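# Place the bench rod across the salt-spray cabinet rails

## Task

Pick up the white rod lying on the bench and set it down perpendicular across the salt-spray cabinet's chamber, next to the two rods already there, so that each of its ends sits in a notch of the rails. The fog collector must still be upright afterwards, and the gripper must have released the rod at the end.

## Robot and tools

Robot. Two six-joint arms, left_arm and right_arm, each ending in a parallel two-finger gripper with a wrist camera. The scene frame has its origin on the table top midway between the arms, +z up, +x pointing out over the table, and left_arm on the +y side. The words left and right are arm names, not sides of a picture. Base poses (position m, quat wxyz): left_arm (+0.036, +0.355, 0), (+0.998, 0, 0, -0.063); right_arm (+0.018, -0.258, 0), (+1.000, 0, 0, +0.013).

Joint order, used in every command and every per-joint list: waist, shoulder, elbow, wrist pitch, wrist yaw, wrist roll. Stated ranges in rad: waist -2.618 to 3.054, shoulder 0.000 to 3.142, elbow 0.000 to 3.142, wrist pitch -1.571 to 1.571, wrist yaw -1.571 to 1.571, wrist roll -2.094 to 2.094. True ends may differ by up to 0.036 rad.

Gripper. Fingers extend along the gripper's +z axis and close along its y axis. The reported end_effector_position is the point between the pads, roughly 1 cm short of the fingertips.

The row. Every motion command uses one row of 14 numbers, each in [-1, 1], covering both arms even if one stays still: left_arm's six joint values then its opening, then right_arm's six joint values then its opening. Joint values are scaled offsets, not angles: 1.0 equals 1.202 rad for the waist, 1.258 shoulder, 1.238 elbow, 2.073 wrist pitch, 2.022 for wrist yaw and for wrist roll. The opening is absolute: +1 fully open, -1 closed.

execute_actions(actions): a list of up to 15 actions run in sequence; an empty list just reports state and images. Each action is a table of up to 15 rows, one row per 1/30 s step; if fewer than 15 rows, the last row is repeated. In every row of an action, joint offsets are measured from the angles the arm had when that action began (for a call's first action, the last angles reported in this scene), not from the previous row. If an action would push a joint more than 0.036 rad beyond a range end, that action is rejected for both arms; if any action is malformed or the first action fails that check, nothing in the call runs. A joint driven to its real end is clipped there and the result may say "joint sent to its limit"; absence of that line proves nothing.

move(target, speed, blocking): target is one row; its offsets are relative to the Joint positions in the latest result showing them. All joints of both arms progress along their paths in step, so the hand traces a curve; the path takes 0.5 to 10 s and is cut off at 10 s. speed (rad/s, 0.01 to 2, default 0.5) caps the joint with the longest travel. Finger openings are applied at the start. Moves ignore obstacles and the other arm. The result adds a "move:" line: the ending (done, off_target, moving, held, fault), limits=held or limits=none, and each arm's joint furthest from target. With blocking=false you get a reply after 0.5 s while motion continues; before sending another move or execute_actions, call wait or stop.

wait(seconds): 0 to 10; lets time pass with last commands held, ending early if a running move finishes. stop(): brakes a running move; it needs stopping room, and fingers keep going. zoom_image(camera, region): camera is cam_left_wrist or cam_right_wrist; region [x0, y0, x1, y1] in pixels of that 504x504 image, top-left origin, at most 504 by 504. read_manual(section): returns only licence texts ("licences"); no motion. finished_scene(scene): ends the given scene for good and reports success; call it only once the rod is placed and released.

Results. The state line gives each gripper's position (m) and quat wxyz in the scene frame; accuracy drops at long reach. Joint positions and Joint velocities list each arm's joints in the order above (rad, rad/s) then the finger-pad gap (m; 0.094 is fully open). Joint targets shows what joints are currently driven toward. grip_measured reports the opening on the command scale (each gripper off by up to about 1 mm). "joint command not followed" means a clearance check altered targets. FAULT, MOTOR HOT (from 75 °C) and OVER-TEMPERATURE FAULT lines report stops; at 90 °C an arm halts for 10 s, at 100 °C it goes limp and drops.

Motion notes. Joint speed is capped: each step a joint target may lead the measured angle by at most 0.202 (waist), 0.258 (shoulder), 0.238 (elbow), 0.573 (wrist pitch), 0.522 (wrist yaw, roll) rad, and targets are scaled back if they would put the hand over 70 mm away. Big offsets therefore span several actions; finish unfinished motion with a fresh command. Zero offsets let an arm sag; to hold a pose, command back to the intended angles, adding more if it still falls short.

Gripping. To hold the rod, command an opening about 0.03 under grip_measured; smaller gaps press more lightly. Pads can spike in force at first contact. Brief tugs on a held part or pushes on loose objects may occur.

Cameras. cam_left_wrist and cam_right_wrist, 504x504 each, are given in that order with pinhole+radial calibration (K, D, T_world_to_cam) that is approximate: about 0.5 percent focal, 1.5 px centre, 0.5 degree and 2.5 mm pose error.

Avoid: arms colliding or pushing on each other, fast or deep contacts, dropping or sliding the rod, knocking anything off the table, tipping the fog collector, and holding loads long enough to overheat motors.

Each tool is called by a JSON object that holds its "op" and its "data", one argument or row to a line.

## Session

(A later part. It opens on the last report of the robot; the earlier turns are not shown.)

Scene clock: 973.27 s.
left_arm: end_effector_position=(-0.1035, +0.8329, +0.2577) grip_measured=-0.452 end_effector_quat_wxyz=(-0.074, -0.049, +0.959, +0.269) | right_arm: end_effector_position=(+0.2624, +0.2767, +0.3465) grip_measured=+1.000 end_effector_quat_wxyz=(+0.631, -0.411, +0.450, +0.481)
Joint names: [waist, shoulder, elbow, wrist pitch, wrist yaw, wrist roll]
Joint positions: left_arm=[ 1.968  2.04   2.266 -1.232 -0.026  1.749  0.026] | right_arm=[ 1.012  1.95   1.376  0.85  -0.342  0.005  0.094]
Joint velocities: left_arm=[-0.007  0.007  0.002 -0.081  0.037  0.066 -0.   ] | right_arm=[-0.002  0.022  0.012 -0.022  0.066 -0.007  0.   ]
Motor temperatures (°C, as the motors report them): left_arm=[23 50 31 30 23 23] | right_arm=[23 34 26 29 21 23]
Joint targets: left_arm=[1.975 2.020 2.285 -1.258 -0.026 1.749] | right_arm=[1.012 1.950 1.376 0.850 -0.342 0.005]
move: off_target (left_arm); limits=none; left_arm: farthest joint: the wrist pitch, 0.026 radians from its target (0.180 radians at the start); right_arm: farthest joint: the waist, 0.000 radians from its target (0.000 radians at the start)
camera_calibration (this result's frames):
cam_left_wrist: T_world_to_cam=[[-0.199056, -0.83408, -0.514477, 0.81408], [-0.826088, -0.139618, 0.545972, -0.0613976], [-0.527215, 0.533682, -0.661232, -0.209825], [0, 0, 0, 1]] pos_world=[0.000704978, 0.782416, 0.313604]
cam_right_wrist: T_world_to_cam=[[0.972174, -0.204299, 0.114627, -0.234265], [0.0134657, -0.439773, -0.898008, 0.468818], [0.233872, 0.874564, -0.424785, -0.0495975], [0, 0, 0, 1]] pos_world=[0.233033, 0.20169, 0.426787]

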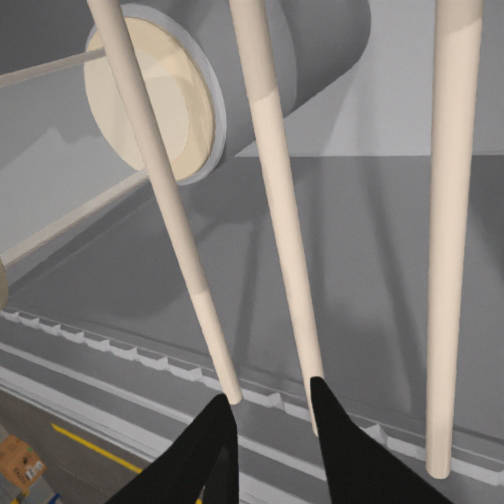

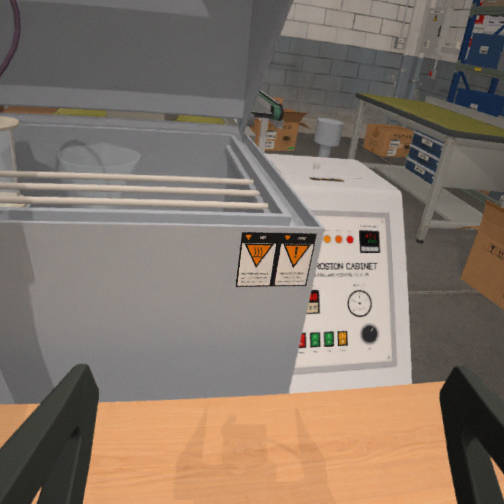

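{"op": "move", "data": {
  "target": [-0.02,-0.41,-0.225,0.02,0,-0.86,-0.45, 0,0,0,0,0,0,1],
  "speed": 0.8
}}

{"op": "zoom_image", "data": {
  "camera": "cam_left_wrist",
  "region": [130,170,250,350]
}}

Scene clock: 982.20 s.
left_arm: end_effector_position=(-0.0689, +0.7310, +0.3765) grip_measured=-0.452 end_effector_quat_wxyz=(-0.233, +0.722, -0.562, -0.328) | right_arm: end_effector_position=(+0.2624, +0.2767, +0.3465) grip_measured=+1.000 end_effector_quat_wxyz=(+0.631, -0.411, +0.450, +0.481)
Joint names: [waist, shoulder, elbow, wrist pitch, wrist yaw, wrist roll]
Joint positions: left_arm=[ 1.953  1.547  2.004 -1.199 -0.026  0.019  0.026] | right_arm=[ 1.012  1.95   1.376  0.85  -0.342  0.005  0.094]
Joint velocities: left_arm=[ 0.007 -0.007 -0.017  0.051 -0.051 -0.037 -0.001] | right_arm=[ 0.002  0.022 -0.012  0.007 -0.007 -0.022  0.   ]
Motor temperatures (°C, as the motors report them): left_arm=[23 50 32 30 23 23] | right_arm=[23 34 26 29 21 23]
Joint targets: left_arm=[1.944 1.524 1.987 -1.190 -0.026 0.010] | right_arm=[1.012 1.950 1.376 0.850 -0.342 0.005]
move: off_target (left_arm); limits=none; left_arm: farthest joint: the shoulder, 0.023 radians from its target (0.516 radians at the start); right_arm: farthest joint: the waist, 0.000 radians from its target (0.000 radians at the start)
camera_calibration (this result's frames):
cam_left_wrist: T_world_to_cam=[[0.962818, 0.119014, -0.242523, 0.078076], [0.0162742, -0.921652, -0.387677, 0.869333], [-0.269661, 0.369316, -0.889319, 0.165121], [0, 0, 0, 1]] pos_world=[-0.0447939, 0.730948, 0.502801]
cam_right_wrist: T_world_to_cam=[[0.972174, -0.204299, 0.114627, -0.234265], [0.0134657, -0.439773, -0.898008, 0.468818], [0.233872, 0.874564, -0.424785, -0.0495975], [0, 0, 0, 1]] pos_world=[0.233033, 0.20169, 0.426787]

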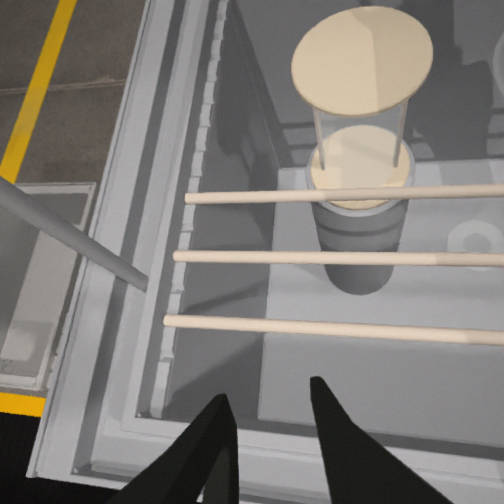

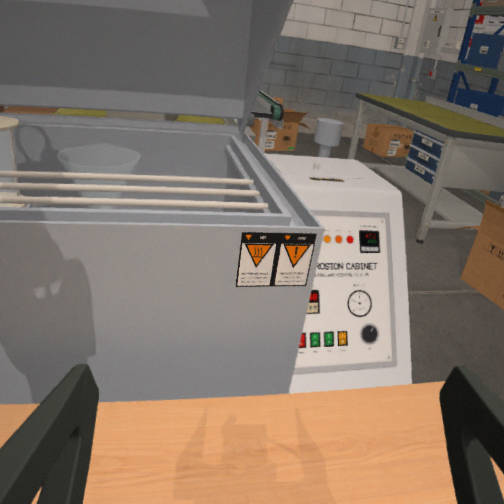

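Region (130, 170, 250, 350) of cam_left_wrist's 504x504 image, scaled by 2.800, with more detail than that image has.

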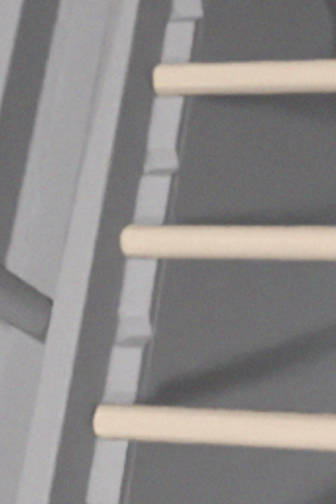

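{"op": "finished_scene", "data": {
  "scene": 2
}}

The scene is finished: the task was done.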